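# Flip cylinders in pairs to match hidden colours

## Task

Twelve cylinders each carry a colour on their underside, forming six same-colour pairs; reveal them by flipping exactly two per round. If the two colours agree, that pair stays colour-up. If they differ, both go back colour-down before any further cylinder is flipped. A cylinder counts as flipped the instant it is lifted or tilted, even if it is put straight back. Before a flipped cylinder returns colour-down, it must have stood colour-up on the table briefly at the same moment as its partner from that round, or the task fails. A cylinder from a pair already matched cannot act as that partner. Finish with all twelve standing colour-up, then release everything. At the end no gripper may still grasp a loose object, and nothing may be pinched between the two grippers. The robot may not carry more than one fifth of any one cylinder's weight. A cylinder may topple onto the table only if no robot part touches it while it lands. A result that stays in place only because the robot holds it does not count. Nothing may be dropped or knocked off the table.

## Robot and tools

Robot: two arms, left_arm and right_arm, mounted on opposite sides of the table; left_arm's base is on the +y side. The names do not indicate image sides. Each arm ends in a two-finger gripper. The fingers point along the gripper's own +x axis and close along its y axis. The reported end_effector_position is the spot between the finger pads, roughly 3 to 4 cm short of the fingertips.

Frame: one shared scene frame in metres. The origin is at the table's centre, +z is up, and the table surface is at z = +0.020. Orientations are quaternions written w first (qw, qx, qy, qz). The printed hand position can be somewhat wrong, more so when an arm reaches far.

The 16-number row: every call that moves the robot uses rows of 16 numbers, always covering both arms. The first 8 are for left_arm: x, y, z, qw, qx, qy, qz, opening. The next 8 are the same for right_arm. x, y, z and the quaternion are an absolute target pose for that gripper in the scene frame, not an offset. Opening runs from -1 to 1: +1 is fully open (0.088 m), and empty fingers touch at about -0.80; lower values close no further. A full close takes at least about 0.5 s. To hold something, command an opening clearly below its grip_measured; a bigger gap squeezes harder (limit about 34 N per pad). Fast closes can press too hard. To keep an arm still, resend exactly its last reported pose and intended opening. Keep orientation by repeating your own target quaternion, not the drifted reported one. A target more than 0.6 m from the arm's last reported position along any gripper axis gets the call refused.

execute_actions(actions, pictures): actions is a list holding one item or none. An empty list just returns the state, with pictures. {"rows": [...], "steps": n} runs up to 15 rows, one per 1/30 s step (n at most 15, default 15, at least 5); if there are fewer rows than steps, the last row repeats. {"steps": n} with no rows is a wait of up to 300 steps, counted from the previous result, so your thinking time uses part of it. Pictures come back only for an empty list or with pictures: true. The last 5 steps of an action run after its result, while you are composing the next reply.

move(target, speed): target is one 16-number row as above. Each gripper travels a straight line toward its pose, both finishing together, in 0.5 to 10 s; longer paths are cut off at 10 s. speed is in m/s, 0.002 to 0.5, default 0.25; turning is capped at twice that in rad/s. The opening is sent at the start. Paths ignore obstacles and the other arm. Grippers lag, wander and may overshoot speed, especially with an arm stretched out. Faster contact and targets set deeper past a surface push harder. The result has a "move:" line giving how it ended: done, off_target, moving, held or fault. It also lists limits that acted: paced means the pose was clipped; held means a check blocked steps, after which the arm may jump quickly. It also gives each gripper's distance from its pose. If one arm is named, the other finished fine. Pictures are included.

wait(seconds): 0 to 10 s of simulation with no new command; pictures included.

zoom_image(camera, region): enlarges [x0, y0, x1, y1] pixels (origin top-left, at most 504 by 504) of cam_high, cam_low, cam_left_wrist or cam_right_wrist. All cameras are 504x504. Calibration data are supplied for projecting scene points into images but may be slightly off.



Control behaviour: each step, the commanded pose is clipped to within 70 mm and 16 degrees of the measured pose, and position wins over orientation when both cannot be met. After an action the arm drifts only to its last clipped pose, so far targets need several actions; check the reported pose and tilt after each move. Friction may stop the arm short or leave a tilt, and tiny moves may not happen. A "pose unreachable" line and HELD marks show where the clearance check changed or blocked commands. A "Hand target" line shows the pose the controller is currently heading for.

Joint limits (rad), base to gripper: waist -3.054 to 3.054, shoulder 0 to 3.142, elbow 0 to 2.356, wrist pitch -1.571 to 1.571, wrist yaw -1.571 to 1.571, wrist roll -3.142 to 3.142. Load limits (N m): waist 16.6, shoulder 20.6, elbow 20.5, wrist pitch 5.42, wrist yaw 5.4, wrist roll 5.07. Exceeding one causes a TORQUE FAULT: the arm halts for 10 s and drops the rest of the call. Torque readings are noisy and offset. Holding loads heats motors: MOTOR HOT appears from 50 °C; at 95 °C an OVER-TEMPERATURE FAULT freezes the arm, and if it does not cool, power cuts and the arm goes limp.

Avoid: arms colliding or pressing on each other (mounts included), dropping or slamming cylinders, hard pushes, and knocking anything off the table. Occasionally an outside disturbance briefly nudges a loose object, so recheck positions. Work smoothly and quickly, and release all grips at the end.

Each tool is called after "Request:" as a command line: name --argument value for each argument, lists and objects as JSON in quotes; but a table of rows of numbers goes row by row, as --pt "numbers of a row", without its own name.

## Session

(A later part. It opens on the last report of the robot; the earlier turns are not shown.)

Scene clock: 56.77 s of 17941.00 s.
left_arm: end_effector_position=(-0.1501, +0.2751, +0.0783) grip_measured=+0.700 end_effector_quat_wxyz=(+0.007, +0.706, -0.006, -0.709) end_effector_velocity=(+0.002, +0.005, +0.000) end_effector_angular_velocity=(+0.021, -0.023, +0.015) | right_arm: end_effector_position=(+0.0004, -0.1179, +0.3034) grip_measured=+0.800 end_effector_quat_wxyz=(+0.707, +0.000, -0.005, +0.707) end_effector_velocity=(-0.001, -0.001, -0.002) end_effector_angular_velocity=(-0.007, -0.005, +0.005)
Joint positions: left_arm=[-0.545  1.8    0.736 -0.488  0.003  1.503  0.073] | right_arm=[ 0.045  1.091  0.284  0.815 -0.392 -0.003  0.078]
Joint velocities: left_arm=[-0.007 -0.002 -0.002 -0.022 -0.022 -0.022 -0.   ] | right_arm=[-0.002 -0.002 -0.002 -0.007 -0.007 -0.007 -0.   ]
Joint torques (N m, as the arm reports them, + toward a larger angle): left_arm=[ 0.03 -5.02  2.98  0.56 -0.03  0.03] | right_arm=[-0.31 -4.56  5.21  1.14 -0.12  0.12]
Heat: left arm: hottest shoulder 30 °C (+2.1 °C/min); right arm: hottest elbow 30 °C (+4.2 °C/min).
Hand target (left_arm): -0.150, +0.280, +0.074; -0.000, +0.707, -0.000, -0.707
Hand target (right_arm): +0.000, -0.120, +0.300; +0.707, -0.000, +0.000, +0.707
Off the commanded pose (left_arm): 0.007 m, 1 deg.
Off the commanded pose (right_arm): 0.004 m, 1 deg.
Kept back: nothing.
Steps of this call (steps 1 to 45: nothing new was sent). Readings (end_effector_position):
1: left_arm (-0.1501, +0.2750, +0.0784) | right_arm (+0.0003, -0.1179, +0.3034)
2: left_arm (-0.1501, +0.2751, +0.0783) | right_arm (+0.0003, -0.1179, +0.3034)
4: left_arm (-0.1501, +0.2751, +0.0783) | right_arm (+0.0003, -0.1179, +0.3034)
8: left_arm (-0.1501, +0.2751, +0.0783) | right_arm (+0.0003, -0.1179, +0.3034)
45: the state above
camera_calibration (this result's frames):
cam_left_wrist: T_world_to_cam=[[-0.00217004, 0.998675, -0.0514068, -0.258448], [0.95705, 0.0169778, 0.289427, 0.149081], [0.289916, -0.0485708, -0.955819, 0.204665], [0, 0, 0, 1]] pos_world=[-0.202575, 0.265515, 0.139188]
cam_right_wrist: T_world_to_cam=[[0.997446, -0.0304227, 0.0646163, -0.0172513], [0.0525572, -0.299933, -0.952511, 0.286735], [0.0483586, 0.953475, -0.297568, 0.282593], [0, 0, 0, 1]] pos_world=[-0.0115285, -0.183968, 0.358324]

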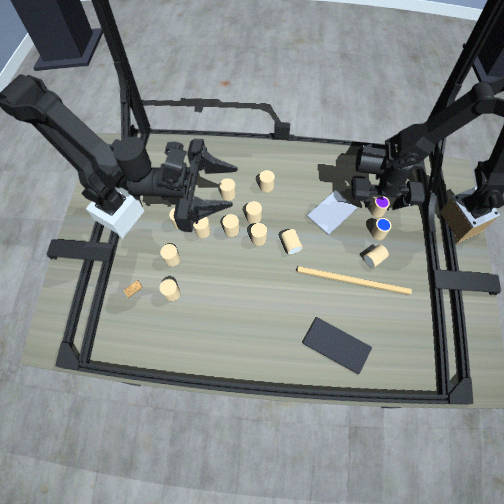

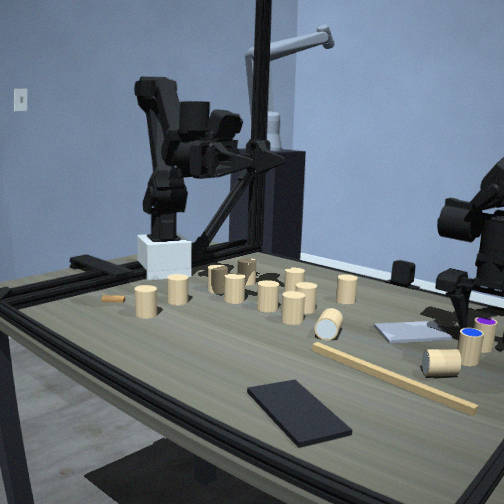

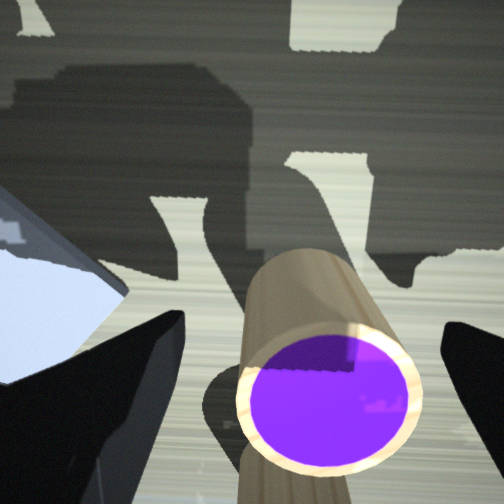

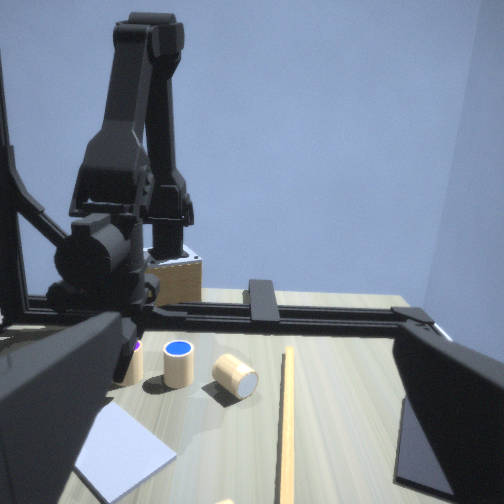

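Request:
execute_actions --actions '[{"rows":[[-0.15,0.28,0.074,0,-0.707,0,0.707,-0.4,0.0,-0.12,0.3,0.707,0,0,0.707,0.8]]}]'

Request:
move --target '[-0.15,0.28,0.16,0,-0.707,0,0.707,-0.4,0.0,-0.12,0.3,0.707,0,0,0.707,0.8]'

Request:
move --target '[-0.003,0.015,0.307,0.5,0.5,-0.5,-0.5,-0.4,0.0,-0.12,0.3,0.707,0,0,0.707,0.8]' --speed 0.4

Request:
move --target '[-0.003,0.015,0.307,0.5,0.5,-0.5,-0.5,-0.4,0.0,-0.046,0.3,0.707,0,0,0.707,0.8]' --speed 0.12

Scene clock: 57.53 s of 17941.00 s.
left_arm: end_effector_position=(-0.1500, +0.2751, +0.0781) grip_measured=+0.016 end_effector_quat_wxyz=(+0.007, +0.706, -0.005, -0.708) end_effector_velocity=(+0.003, +0.000, +0.001) end_effector_angular_velocity=(+0.001, -0.022, +0.005) | right_arm: end_effector_position=(+0.0004, -0.1180, +0.3033) grip_measured=+0.800 end_effector_quat_wxyz=(+0.707, +0.000, -0.005, +0.707) end_effector_velocity=(+0.002, -0.001, -0.002) end_effector_angular_velocity=(-0.007, -0.004, -0.010)
Joint positions: left_arm=[-0.545  1.801  0.736 -0.488  0.003  1.503  0.04 ] | right_arm=[ 0.045  1.091  0.284  0.815 -0.392 -0.003  0.078]
Joint velocities: left_arm=[-0.002 -0.002  0.002 -0.007 -0.022 -0.007 -0.   ] | right_arm=[-0.002 -0.002 -0.002 -0.007  0.007 -0.007  0.   ]
Joint torques (N m, as the arm reports them, + toward a larger angle): left_arm=[-0.26 -5.33  3.03  0.48 -0.07 -0.06] | right_arm=[-0.27 -4.57  5.24  1.14 -0.12  0.12]
Heat: left arm: hottest shoulder 30 °C (+2.1 °C/min); right arm: hottest elbow 30 °C (+4.2 °C/min).
Steps of this call (steps 1 to 13: nothing new was sent; steps 14 to 23: the first 10 steps of this action). Readings (end_effector_position):
14: left_arm (-0.1501, +0.2751, +0.0783) | right_arm (+0.0004, -0.1179, +0.3034)
15: left_arm (-0.1501, +0.2751, +0.0783) | right_arm (+0.0004, -0.1179, +0.3034)
17: left_arm (-0.1501, +0.2751, +0.0782) | right_arm (+0.0004, -0.1179, +0.3034)
21: left_arm (-0.1500, +0.2750, +0.0782) | right_arm (+0.0004, -0.1179, +0.3034)
23: the state above

Scene clock: 58.73 s of 17941.00 s.
left_arm: end_effector_position=(-0.1494, +0.2838, +0.1551) grip_measured=+0.015 end_effector_quat_wxyz=(-0.006, +0.707, +0.007, -0.708) end_effector_velocity=(+0.000, -0.002, +0.006) end_effector_angular_velocity=(-0.018, -0.006, +0.005) | right_arm: end_effector_position=(+0.0004, -0.1180, +0.3034) grip_measured=+0.800 end_effector_quat_wxyz=(+0.707, +0.000, -0.005, +0.707) end_effector_velocity=(-0.001, -0.001, -0.005) end_effector_angular_velocity=(-0.020, -0.014, +0.005)
Joint positions: left_arm=[-0.545  1.594  0.88  -0.875  0.003  1.503  0.04 ] | right_arm=[ 0.045  1.091  0.284  0.815 -0.392 -0.003  0.078]
Joint velocities: left_arm=[-0.002 -0.017  0.007 -0.007 -0.007 -0.007 -0.   ] | right_arm=[-0.002 -0.002 -0.002 -0.022 -0.007 -0.022 -0.   ]
Joint torques (N m, as the arm reports them, + toward a larger angle): left_arm=[-0.03 -7.38  5.91  0.15 -0.03  0.04] | right_arm=[-0.26 -4.58  5.29  1.14 -0.12  0.12]
Heat: left arm: hottest shoulder 30 °C (+2.0 °C/min); right arm: hottest elbow 30 °C (+4.1 °C/min).
Hand target (left_arm): -0.150, +0.280, +0.160; -0.000, +0.707, +0.000, -0.707
Hand target (right_arm): -0.000, -0.120, +0.300; +0.707, +0.000, -0.000, +0.707
Off your previous action's commanded pose (left_arm): 0.006 m, 1 deg at its last step (step 5 of this call).
Off your previous action's commanded pose (right_arm): 0.004 m, 1 deg at its last step (step 5 of this call).
Off the commanded pose (left_arm): 0.006 m, 1 deg.
Off the commanded pose (right_arm): 0.004 m, 1 deg.
Kept back: nothing.
move: done
camera_calibration (this result's frames):
cam_left_wrist: T_world_to_cam=[[-0.00207782, 0.999887, -0.0149171, -0.269247], [0.95624, 0.00635107, 0.292515, 0.128517], [0.292577, -0.0136565, -0.956145, 0.268842], [0, 0, 0, 1]] pos_world=[-0.202109, 0.272072, 0.215443]
cam_right_wrist: T_world_to_cam=[[0.997446, -0.0304227, 0.0646163, -0.0172168], [0.0525572, -0.299933, -0.952511, 0.286668], [0.0483586, 0.953475, -0.297568, 0.282659], [0, 0, 0, 1]] pos_world=[-0.0115626, -0.184051, 0.358277]

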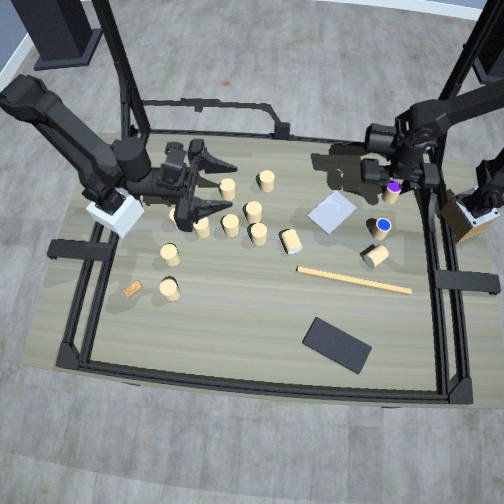

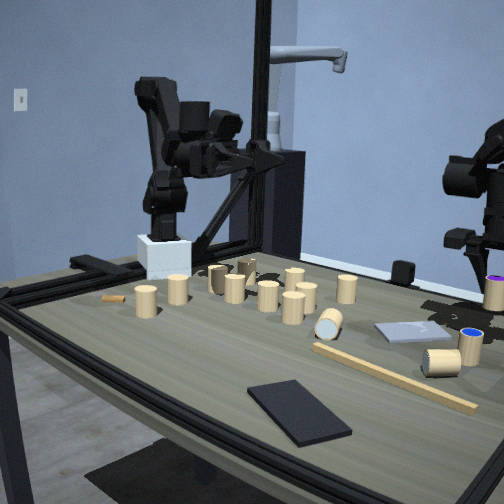

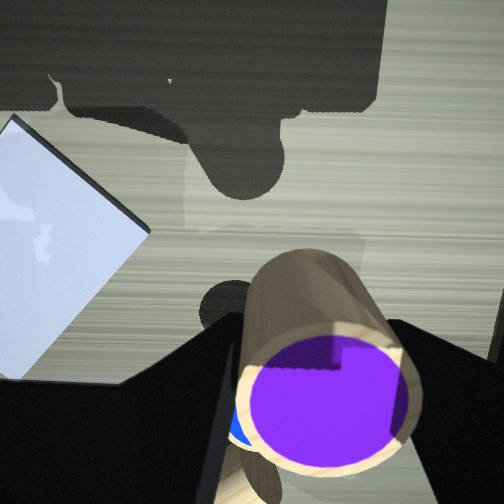

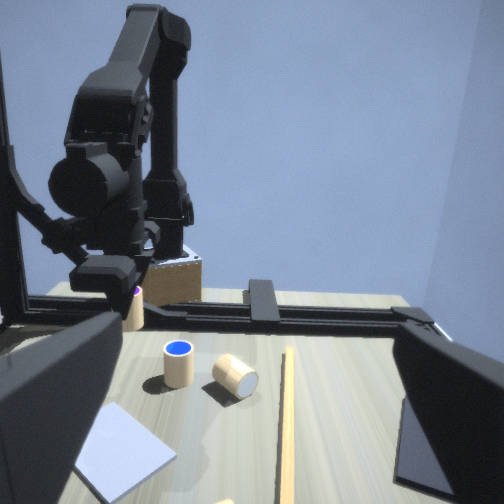

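Scene clock: 61.40 s of 17941.00 s.
left_arm: end_effector_position=(-0.0046, +0.0198, +0.3096) grip_measured=+0.015 end_effector_quat_wxyz=(+0.494, +0.502, -0.504, -0.500) end_effector_velocity=(-0.002, -0.002, +0.003) end_effector_angular_velocity=(-0.011, +0.003, -0.010) | right_arm: end_effector_position=(+0.0004, -0.1180, +0.3034) grip_measured=+0.800 end_effector_quat_wxyz=(+0.707, +0.000, -0.005, +0.707) end_effector_velocity=(+0.000, +0.000, +0.003) end_effector_angular_velocity=(+0.011, +0.003, -0.005)
Joint positions: left_arm=[-0.134  1.954  1.032  0.919  0.354  1.584  0.04 ] | right_arm=[ 0.045  1.091  0.284  0.815 -0.392 -0.003  0.078]
Joint velocities: left_arm=[-0.002  0.002  0.007  0.007  0.007 -0.007 -0.   ] | right_arm=[ 0.002 -0.002  0.002  0.007  0.007  0.007 -0.   ]
Joint torques (N m, as the arm reports them, + toward a larger angle): left_arm=[ 0.41 -8.28  6.95  1.92  0.15 -0.08] | right_arm=[-0.27 -4.52  5.3   1.14 -0.12  0.12]
Heat: left arm: hottest shoulder 31 °C (+3.0 °C/min); right arm: hottest elbow 30 °C (+4.0 °C/min).
Hand target (left_arm): -0.003, +0.017, +0.309; +0.496, +0.500, -0.504, -0.500
Hand target (right_arm): -0.000, -0.120, +0.300; +0.707, +0.000, -0.000, +0.707
Off the commanded pose (left_arm): 0.006 m, 1 deg.
Off the commanded pose (right_arm): 0.004 m, 1 deg.
Kept back: nothing.
move: done
camera_calibration (this result's frames):
cam_left_wrist: T_world_to_cam=[[0.0118751, -0.030341, -0.999469, 0.322636], [0.958205, 0.286069, 0.00270061, 0.030661], [0.285835, -0.957729, 0.03247, 0.0831262], [0, 0, 0, 1]] pos_world=[-0.0569713, 0.0806303, 0.319682]
cam_right_wrist: T_world_to_cam=[[0.997446, -0.0304227, 0.0646163, -0.0172168], [0.0525572, -0.299933, -0.952511, 0.286668], [0.0483586, 0.953475, -0.297568, 0.282659], [0, 0, 0, 1]] pos_world=[-0.0115626, -0.184051, 0.358277]

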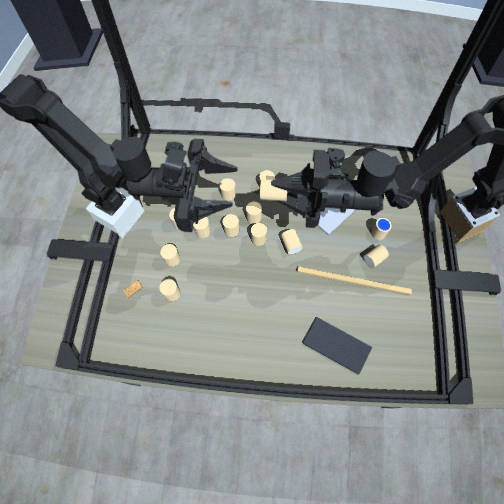

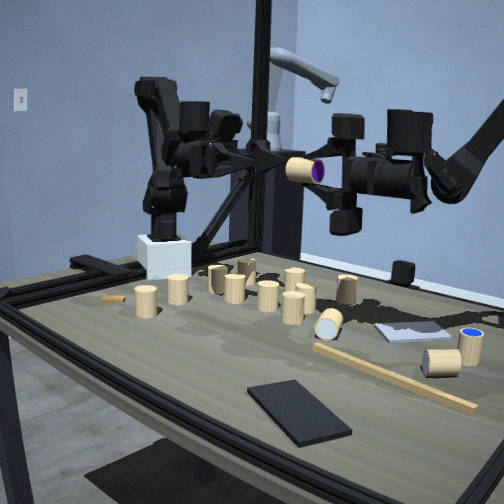

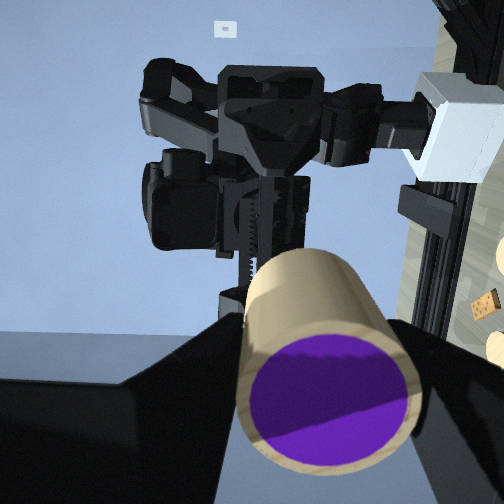

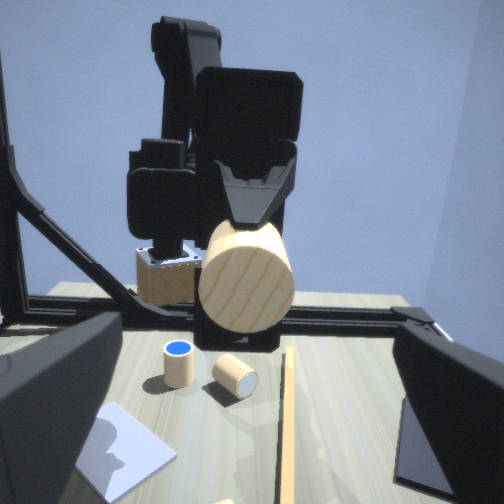

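Scene clock: 62.50 s of 17941.00 s.
left_arm: end_effector_position=(-0.0031, +0.0185, +0.3079) grip_measured=+0.015 end_effector_quat_wxyz=(+0.499, +0.501, -0.500, -0.500) end_effector_velocity=(-0.003, -0.000, -0.001) end_effector_angular_velocity=(+0.007, +0.010, +0.000) | right_arm: end_effector_position=(-0.0001, -0.0491, +0.2987) grip_measured=+0.800 end_effector_quat_wxyz=(+0.707, -0.002, +0.000, +0.707) end_effector_velocity=(-0.002, +0.002, +0.002) end_effector_angular_velocity=(+0.007, -0.009, +0.010)
Joint positions: left_arm=[-0.134  1.963  1.035  0.925  0.345  1.574  0.04 ] | right_arm=[ 0.154  1.439  0.485  0.95  -0.282 -0.003  0.078]
Joint velocities: left_arm=[-0.007 -0.002 -0.002 -0.007 -0.007 -0.007 -0.   ] | right_arm=[ 0.002  0.007  0.007  0.007 -0.007 -0.007 -0.   ]
Joint torques (N m, as the arm reports them, + toward a larger angle): left_arm=[-0.22 -8.67  6.8   1.87 -0.08 -0.14] | right_arm=[ 0.28 -5.04  7.4   1.53  0.05  0.08]
Heat: left arm: hottest shoulder 31 °C (+3.0 °C/min); right arm: hottest elbow 30 °C (+3.0 °C/min).
Hand target (left_arm): -0.003, +0.015, +0.307; +0.500, +0.500, -0.500, -0.500
Hand target (right_arm): -0.000, -0.046, +0.300; +0.707, -0.001, +0.000, +0.707
Off the commanded pose (left_arm): 0.004 m, 0 deg.
Off the commanded pose (right_arm): 0.003 m, 0 deg.
Kept back: nothing.
move: done
camera_calibration (this result's frames):
cam_left_wrist: T_world_to_cam=[[0.00274055, -0.0305944, -0.999528, 0.320848], [0.955858, 0.293761, -0.00637088, 0.0322313], [0.293817, -0.955389, 0.030049, 0.082294], [0, 0, 0, 1]] pos_world=[-0.0558672, 0.0789706, 0.318429]
cam_right_wrist: T_world_to_cam=[[0.997705, -0.0297301, 0.0608402, -0.0132096], [0.0486398, -0.310459, -0.949342, 0.301412], [0.0471124, 0.950122, -0.3083, 0.218632], [0, 0, 0, 1]] pos_world=[-0.0117816, -0.114544, 0.35435]

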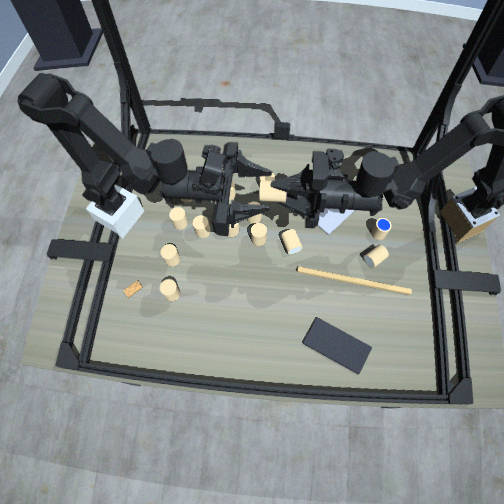

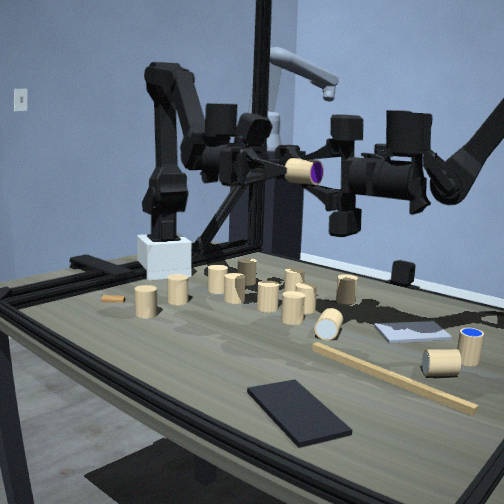

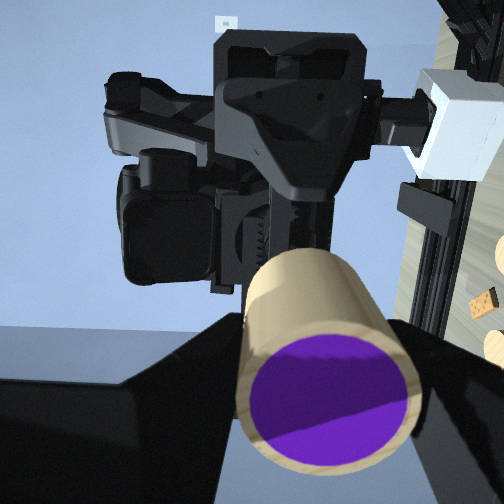

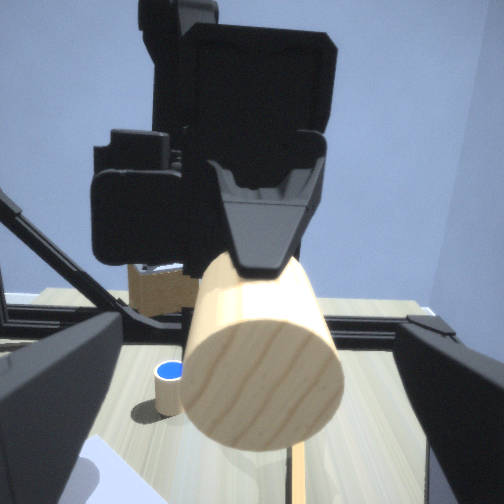

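Request:
execute_actions --actions '[{"rows":[[-0.003,0.015,0.307,0.5,0.5,-0.5,-0.5,-0.4,0.0,-0.042,0.3,0.707,0,0,0.707,0.5]],"steps":10}]'

Request:
execute_actions --actions '[{"rows":[[-0.003,0.015,0.307,0.5,0.5,-0.5,-0.5,-0.4,0.0,-0.042,0.3,0.707,0,0,0.707,-0.4]]}]'

Request:
execute_actions --actions '[{"rows":[[-0.003,0.015,0.307,0.5,0.5,-0.5,-0.5,0.7,0.0,-0.042,0.3,0.707,0,0,0.707,-0.4]],"steps":10}]'

Request:
move --target '[-0.003,0.08,0.307,0.5,0.5,-0.5,-0.5,0.7,0.0,-0.08,0.3,0.707,0,0,0.707,-0.4]'

Request:
move --target '[-0.08,0.28,0.16,0,-0.707,0,0.707,0.7,0.089,-0.178,0.165,0.5,-0.5,0.5,0.5,-0.4]' --speed 0.4

Request:
move --target '[-0.08,0.28,0.076,0,-0.707,0,0.707,0.7,0.089,-0.178,0.078,0.5,-0.5,0.5,0.5,-0.4]' --speed 0.07

Scene clock: 63.07 s of 17941.00 s.
left_arm: end_effector_position=(-0.0030, +0.0185, +0.3080) grip_measured=+0.015 end_effector_quat_wxyz=(+0.499, +0.501, -0.500, -0.500) end_effector_velocity=(-0.002, -0.002, -0.005) end_effector_angular_velocity=(+0.021, +0.029, +0.000) | right_arm: end_effector_position=(-0.0001, -0.0456, +0.2992) grip_measured=+0.572 end_effector_quat_wxyz=(+0.707, -0.002, -0.000, +0.707) end_effector_velocity=(-0.002, +0.009, +0.001) end_effector_angular_velocity=(+0.002, -0.023, +0.015)
Joint positions: left_arm=[-0.134  1.963  1.036  0.925  0.345  1.574  0.04 ] | right_arm=[ 0.158  1.453  0.497  0.953 -0.278 -0.003  0.067]
Joint velocities: left_arm=[-0.007  0.002  0.002 -0.022 -0.007 -0.022 -0.   ] | right_arm=[ 0.007  0.037  0.032  0.007 -0.007 -0.022 -0.031]
Joint torques (N m, as the arm reports them, + toward a larger angle): left_arm=[-0.14 -8.49  7.14  1.91 -0.08 -0.14] | right_arm=[ 0.32 -5.2   7.4   1.55  0.04  0.11]
Heat: left arm: hottest shoulder 31 °C (+3.0 °C/min); right arm: hottest elbow 30 °C (+3.0 °C/min).
Steps of this call (steps 1 to 12: nothing new was sent; steps 13 to 17: the first 5 steps of this action). Readings (end_effector_position):
13: left_arm (-0.0031, +0.0185, +0.3079) | right_arm (+0.0000, -0.0483, +0.2987)
14: left_arm (-0.0031, +0.0185, +0.3079) | right_arm (-0.0000, -0.0474, +0.2991)
16: left_arm (-0.0030, +0.0185, +0.3080) | right_arm (-0.0001, -0.0460, +0.2991)
17: the state above

Scene clock: 63.57 s of 17941.00 s.
left_arm: end_effector_position=(-0.0029, +0.0185, +0.3079) grip_measured=+0.015 end_effector_quat_wxyz=(+0.499, +0.501, -0.500, -0.500) end_effector_velocity=(-0.000, +0.000, -0.001) end_effector_angular_velocity=(+0.007, +0.024, +0.005) | right_arm: end_effector_position=(-0.0004, -0.0446, +0.2991) grip_measured=+0.022 end_effector_quat_wxyz=(+0.707, -0.002, +0.000, +0.707) end_effector_velocity=(-0.000, -0.001, +0.000) end_effector_angular_velocity=(-0.002, -0.007, +0.005)
Joint positions: left_arm=[-0.134  1.963  1.036  0.925  0.344  1.574  0.04 ] | right_arm=[ 0.16   1.456  0.5    0.953 -0.277 -0.003  0.04 ]
Joint velocities: left_arm=[-0.002 -0.002 -0.002 -0.007 -0.007 -0.022  0.   ] | right_arm=[-0.002 -0.007 -0.002 -0.007 -0.007 -0.007 -0.   ]
Joint torques (N m, as the arm reports them, + toward a larger angle): left_arm=[-0.43 -8.52  6.8   1.89 -0.08 -0.08] | right_arm=[ 0.18 -5.1   7.43  1.52  0.03  0.11]
Heat: left arm: hottest shoulder 31 °C (+3.0 °C/min); right arm: hottest elbow 30 °C (+3.0 °C/min).
Off your previous action's commanded pose (left_arm): 0.004 m, 0 deg at its last step (step 5 of this call).
Off your previous action's commanded pose (right_arm): 0.003 m, 0 deg at its last step (step 5 of this call).
Steps of this call (steps 1 to 5: the last 5 steps of your previous action; steps 6 to 15: the first 10 steps of this action). Readings (end_effector_position):
6: left_arm (-0.0030, +0.0185, +0.3080) | right_arm (-0.0000, -0.0448, +0.2991)
7: left_arm (-0.0030, +0.0185, +0.3080) | right_arm (+0.0000, -0.0447, +0.2993)
9: left_arm (-0.0030, +0.0185, +0.3080) | right_arm (+0.0000, -0.0447, +0.2991)
13: left_arm (-0.0029, +0.0185, +0.3081) | right_arm (-0.0004, -0.0446, +0.2991)
15: the state above

Scene clock: 63.90 s of 17941.00 s.
left_arm: end_effector_position=(-0.0028, +0.0183, +0.3084) grip_measured=+0.195 end_effector_quat_wxyz=(+0.500, +0.501, -0.500, -0.499) end_effector_velocity=(-0.004, -0.002, +0.010) end_effector_angular_velocity=(-0.025, -0.002, -0.024) | right_arm: end_effector_position=(-0.0003, -0.0445, +0.2987) grip_measured=+0.022 end_effector_quat_wxyz=(+0.707, -0.002, +0.001, +0.707) end_effector_velocity=(+0.000, +0.001, -0.004) end_effector_angular_velocity=(-0.007, -0.005, +0.005)
Joint positions: left_arm=[-0.134  1.963  1.036  0.926  0.344  1.574  0.049] | right_arm=[ 0.16   1.458  0.5    0.953 -0.277 -0.003  0.04 ]
Joint velocities: left_arm=[-0.002 -0.007  0.012  0.007  0.022 -0.007  0.161] | right_arm=[-0.002  0.012 -0.002  0.007 -0.007 -0.007  0.   ]
Joint torques (N m, as the arm reports them, + toward a larger angle): left_arm=[-0.22 -8.62  7.03  1.83 -0.03 -0.2 ] | right_arm=[ 0.16 -5.4   7.44  1.53  0.03  0.11]
Heat: left arm: hottest shoulder 31 °C (+3.0 °C/min); right arm: hottest elbow 30 °C (+3.0 °C/min).
Off your previous action's commanded pose (left_arm): 0.004 m, 0 deg at its last step (step 5 of this call).
Off your previous action's commanded pose (right_arm): 0.003 m, 0 deg at its last step (step 5 of this call).
Steps of this call (steps 1 to 5: the last 5 steps of your previous action; steps 6 to 10: the first 5 steps of this action). Readings (end_effector_position):
6: left_arm (-0.0028, +0.0185, +0.3079) | right_arm (-0.0004, -0.0446, +0.2991)
7: left_arm (-0.0028, +0.0185, +0.3079) | right_arm (-0.0004, -0.0446, +0.2991)
9: left_arm (-0.0028, +0.0184, +0.3081) | right_arm (-0.0004, -0.0446, +0.2990)
10: the state above

Scene clock: 65.40 s of 17941.00 s.
left_arm: end_effector_position=(-0.0026, +0.0762, +0.3065) grip_measured=+0.700 end_effector_quat_wxyz=(+0.499, +0.501, -0.501, -0.500) end_effector_velocity=(+0.003, +0.004, -0.006) end_effector_angular_velocity=(+0.025, +0.018, +0.024) | right_arm: end_effector_position=(+0.0002, -0.0773, +0.3016) grip_measured=+0.022 end_effector_quat_wxyz=(+0.707, -0.000, -0.003, +0.707) end_effector_velocity=(-0.001, -0.002, -0.001) end_effector_angular_velocity=(-0.012, -0.004, +0.005)
Joint positions: left_arm=[-0.073  1.802  0.796  1.005  0.406  1.574  0.073] | right_arm=[ 0.117  1.309  0.397  0.916 -0.319 -0.003  0.04 ]
Joint velocities: left_arm=[ 0.002 -0.012 -0.017 -0.022 -0.022 -0.007 -0.   ] | right_arm=[-0.002 -0.012 -0.002 -0.022 -0.007 -0.007 -0.   ]
Joint torques (N m, as the arm reports them, + toward a larger angle): left_arm=[ -0.07 -10.08   4.03   1.76   0.09  -0.07] | right_arm=[-0.29 -6.38  5.08  1.24 -0.1   0.12]
Heat: left arm: hottest shoulder 31 °C (+3.0 °C/min); right arm: hottest elbow 31 °C (+4.0 °C/min).
Hand target (left_arm): -0.003, +0.080, +0.307; +0.500, +0.500, -0.500, -0.500
Hand target (right_arm): +0.000, -0.080, +0.300; +0.707, +0.000, -0.000, +0.707
Off your previous action's commanded pose (left_arm): 0.004 m, 0 deg at its last step (step 5 of this call).
Off your previous action's commanded pose (right_arm): 0.003 m, 0 deg at its last step (step 5 of this call).
Off the commanded pose (left_arm): 0.004 m, 0 deg.
Off the commanded pose (right_arm): 0.003 m, 0 deg.
Kept back: nothing.
move: done
camera_calibration (this result's frames):
cam_left_wrist: T_world_to_cam=[[0.00294163, -0.0324094, -0.99947, 0.321403], [0.955971, 0.293385, -0.00669986, 0.0149673], [0.293447, -0.955445, 0.0318455, 0.136771], [0, 0, 0, 1]] pos_world=[-0.0553887, 0.136702, 0.316978]
cam_right_wrist: T_world_to_cam=[[0.997596, -0.0301566, 0.0623856, -0.0149952], [0.0503095, -0.303878, -0.951382, 0.296531], [0.047648, 0.952234, -0.301631, 0.244456], [0, 0, 0, 1]] pos_world=[-0.011607, -0.143122, 0.356785]

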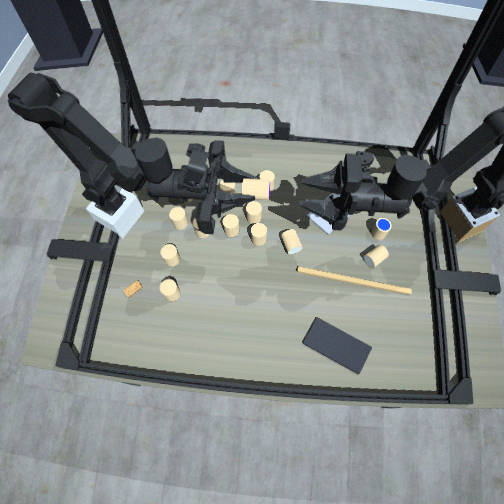

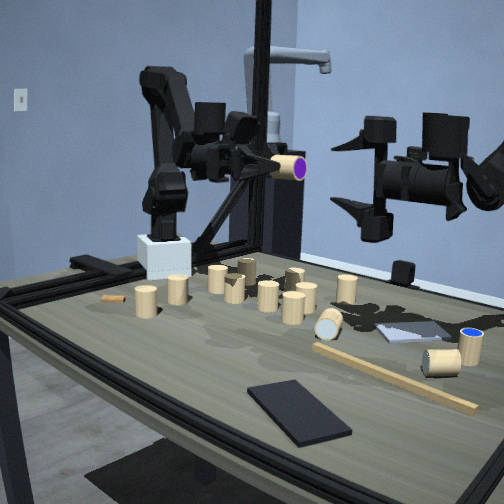

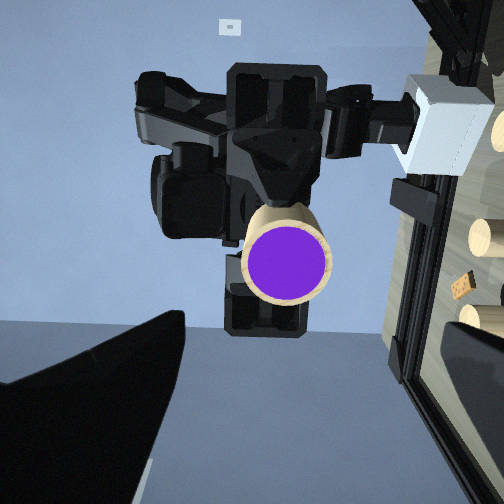

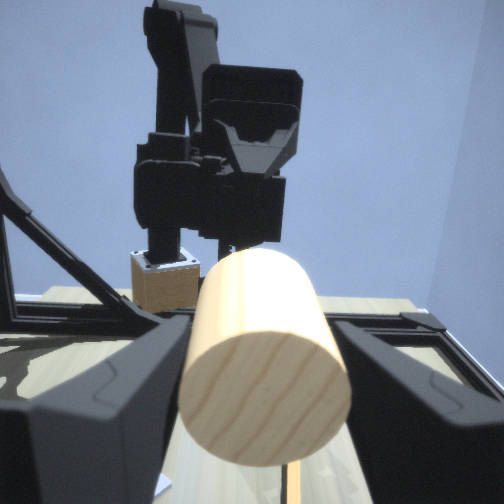

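Scene clock: 67.90 s of 17941.00 s.
left_arm: end_effector_position=(-0.0797, +0.2800, +0.1588) grip_measured=+0.700 end_effector_quat_wxyz=(+0.006, +0.704, +0.000, -0.710) end_effector_velocity=(+0.001, +0.000, -0.002) end_effector_angular_velocity=(+0.007, -0.021, +0.000) | right_arm: end_effector_position=(+0.0862, -0.1799, +0.1667) grip_measured=+0.022 end_effector_quat_wxyz=(+0.498, -0.498, +0.499, +0.506) end_effector_velocity=(-0.001, -0.003, -0.000) end_effector_angular_velocity=(-0.022, +0.005, +0.010)
Joint positions: left_arm=[-0.263  1.601  0.904 -0.868  0.011  1.778  0.073] | right_arm=[-0.115  1.712  1.151 -1.009 -0.011 -0.558  0.04 ]
Joint velocities: left_arm=[-0.007  0.007 -0.002  0.007 -0.022 -0.007  0.   ] | right_arm=[ 0.002  0.007  0.007 -0.022  0.007 -0.007 -0.   ]
Joint torques (N m, as the arm reports them, + toward a larger angle): left_arm=[-0.32 -4.94  5.68  0.13 -0.07 -0.05] | right_arm=[-0.26 -6.79  7.04 -0.1  -0.01 -0.22]
Heat: left arm: hottest shoulder 31 °C (+3.0 °C/min); right arm: hottest elbow 31 °C (+4.0 °C/min).
Hand target (left_arm): -0.080, +0.278, +0.158; +0.004, +0.705, +0.002, -0.710
Hand target (right_arm): +0.088, -0.179, +0.166; +0.495, -0.501, +0.500, +0.505
Off the commanded pose (left_arm): 0.001 m, 1 deg.
Off the commanded pose (right_arm): 0.004 m, 1 deg.
Kept back: nothing.
move: done
camera_calibration (this result's frames):
cam_left_wrist: T_world_to_cam=[[-0.00844478, 0.999129, -0.040854, -0.26137], [0.958505, 0.0197302, 0.284394, 0.058537], [0.284952, -0.0367571, -0.957837, 0.258075], [0, 0, 0, 1]] pos_world=[-0.131854, 0.269473, 0.219868]
cam_right_wrist: T_world_to_cam=[[0.997608, 0.0654955, 0.0220956, -0.0715555], [0.0558706, -0.952258, 0.300138, -0.193099], [0.0406984, -0.298185, -0.95364, 0.181732], [0, 0, 0, 1]] pos_world=[0.0747767, -0.125004, 0.232845]

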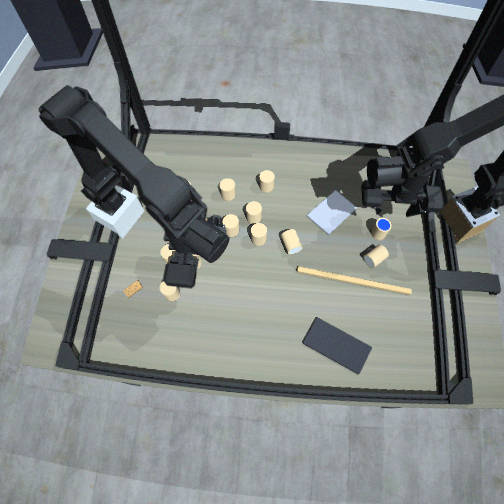

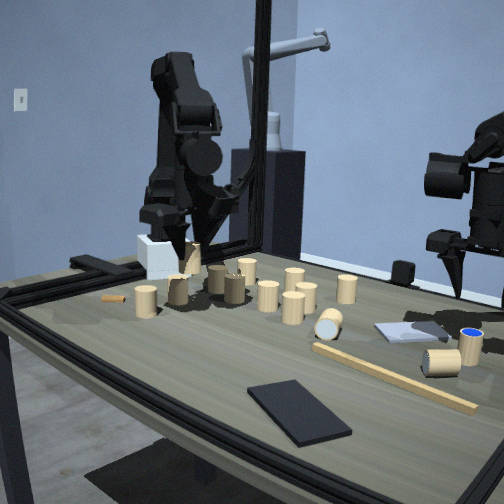

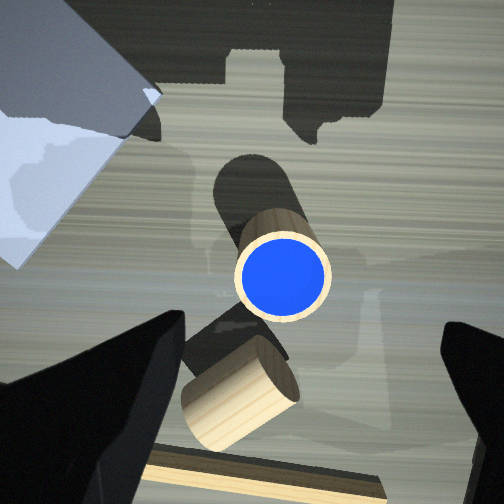

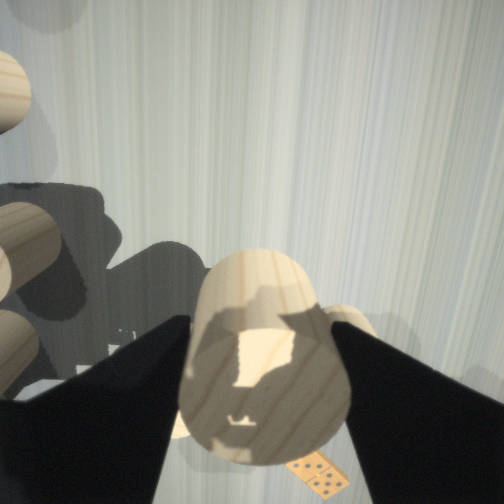

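Scene clock: 69.57 s of 17941.00 s.
left_arm: end_effector_position=(-0.0787, +0.2752, +0.0805) grip_measured=+0.700 end_effector_quat_wxyz=(+0.008, +0.707, -0.005, -0.707) end_effector_velocity=(+0.003, +0.001, -0.002) end_effector_angular_velocity=(+0.007, -0.021, +0.020) | right_arm: end_effector_position=(+0.0903, -0.1756, +0.0837) grip_measured=+0.022 end_effector_quat_wxyz=(+0.504, -0.499, +0.493, +0.503) end_effector_velocity=(-0.002, -0.002, -0.001) end_effector_angular_velocity=(-0.007, +0.013, +0.005)
Joint positions: left_arm=[-0.268  1.809  0.76  -0.504  0.003  1.778  0.073] | right_arm=[-0.115  1.873  0.98  -0.661 -0.003 -0.556  0.04 ]
Joint velocities: left_arm=[-0.002  0.007 -0.002  0.007 -0.022 -0.022 -0.   ] | right_arm=[-0.002  0.002 -0.002 -0.007 -0.007 -0.007 -0.   ]
Joint torques (N m, as the arm reports them, + toward a larger angle): left_arm=[-0.52 -5.17  2.95  0.52 -0.07  0.  ] | right_arm=[ 0.05 -7.02  3.69  0.33  0.    0.19]
Heat: left arm: hottest shoulder 31 °C (+3.0 °C/min); right arm: hottest elbow 31 °C (+4.0 °C/min).
Hand target (left_arm): -0.080, +0.280, +0.076; -0.000, +0.707, -0.000, -0.707
Hand target (right_arm): +0.089, -0.179, +0.079; +0.500, -0.500, +0.500, +0.500
Off the commanded pose (left_arm): 0.007 m, 1 deg.
Off the commanded pose (right_arm): 0.006 m, 1 deg.
Kept back: nothing.
move: done
camera_calibration (this result's frames):
cam_left_wrist: T_world_to_cam=[[-0.00347738, 0.998647, -0.0518822, -0.258327], [0.95553, 0.0186172, 0.294307, 0.0791502], [0.294874, -0.0485516, -0.954302, 0.186325], [0, 0, 0, 1]] pos_world=[-0.131471, 0.26555, 0.141113]
cam_right_wrist: T_world_to_cam=[[0.99732, 0.0628784, 0.0374133, -0.0757971], [0.0492362, -0.954991, 0.29252, -0.163497], [0.0541226, -0.289894, -0.955527, 0.10404], [0, 0, 0, 1]] pos_world=[0.078013, -0.121212, 0.150075]

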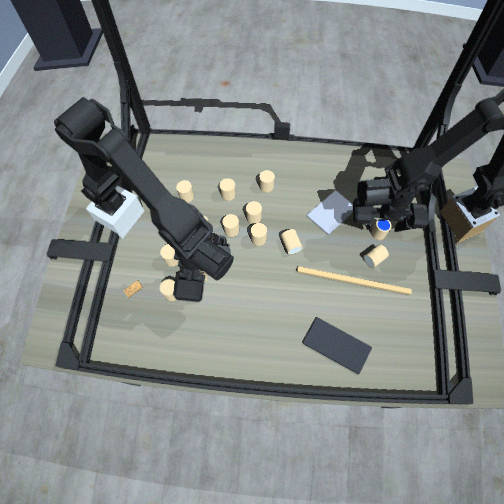

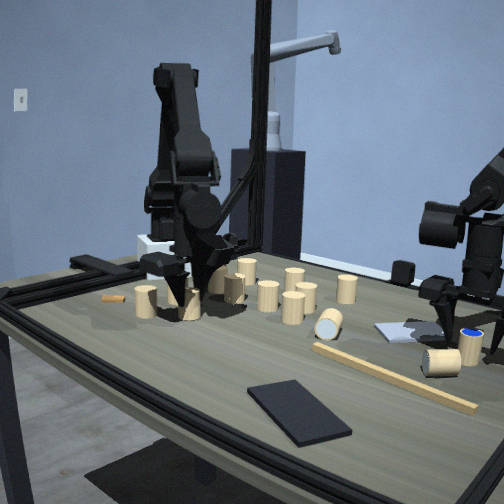

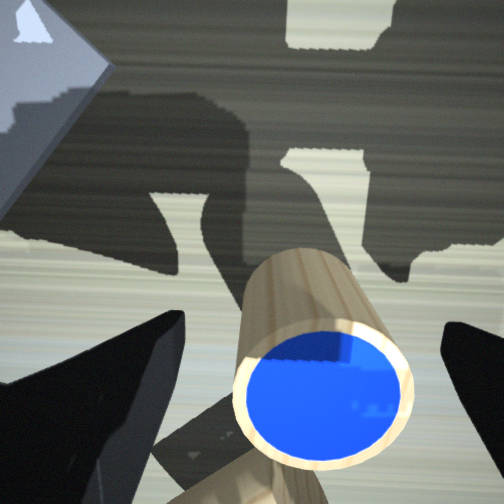

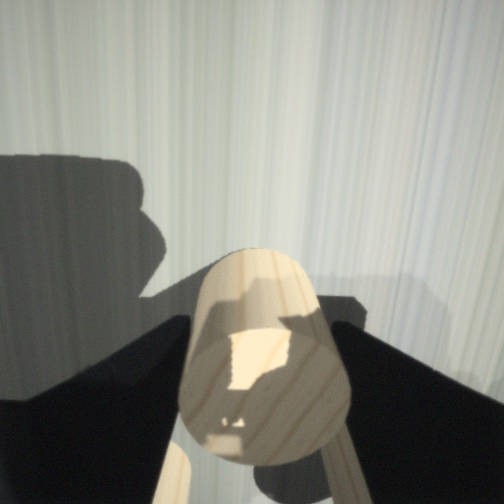

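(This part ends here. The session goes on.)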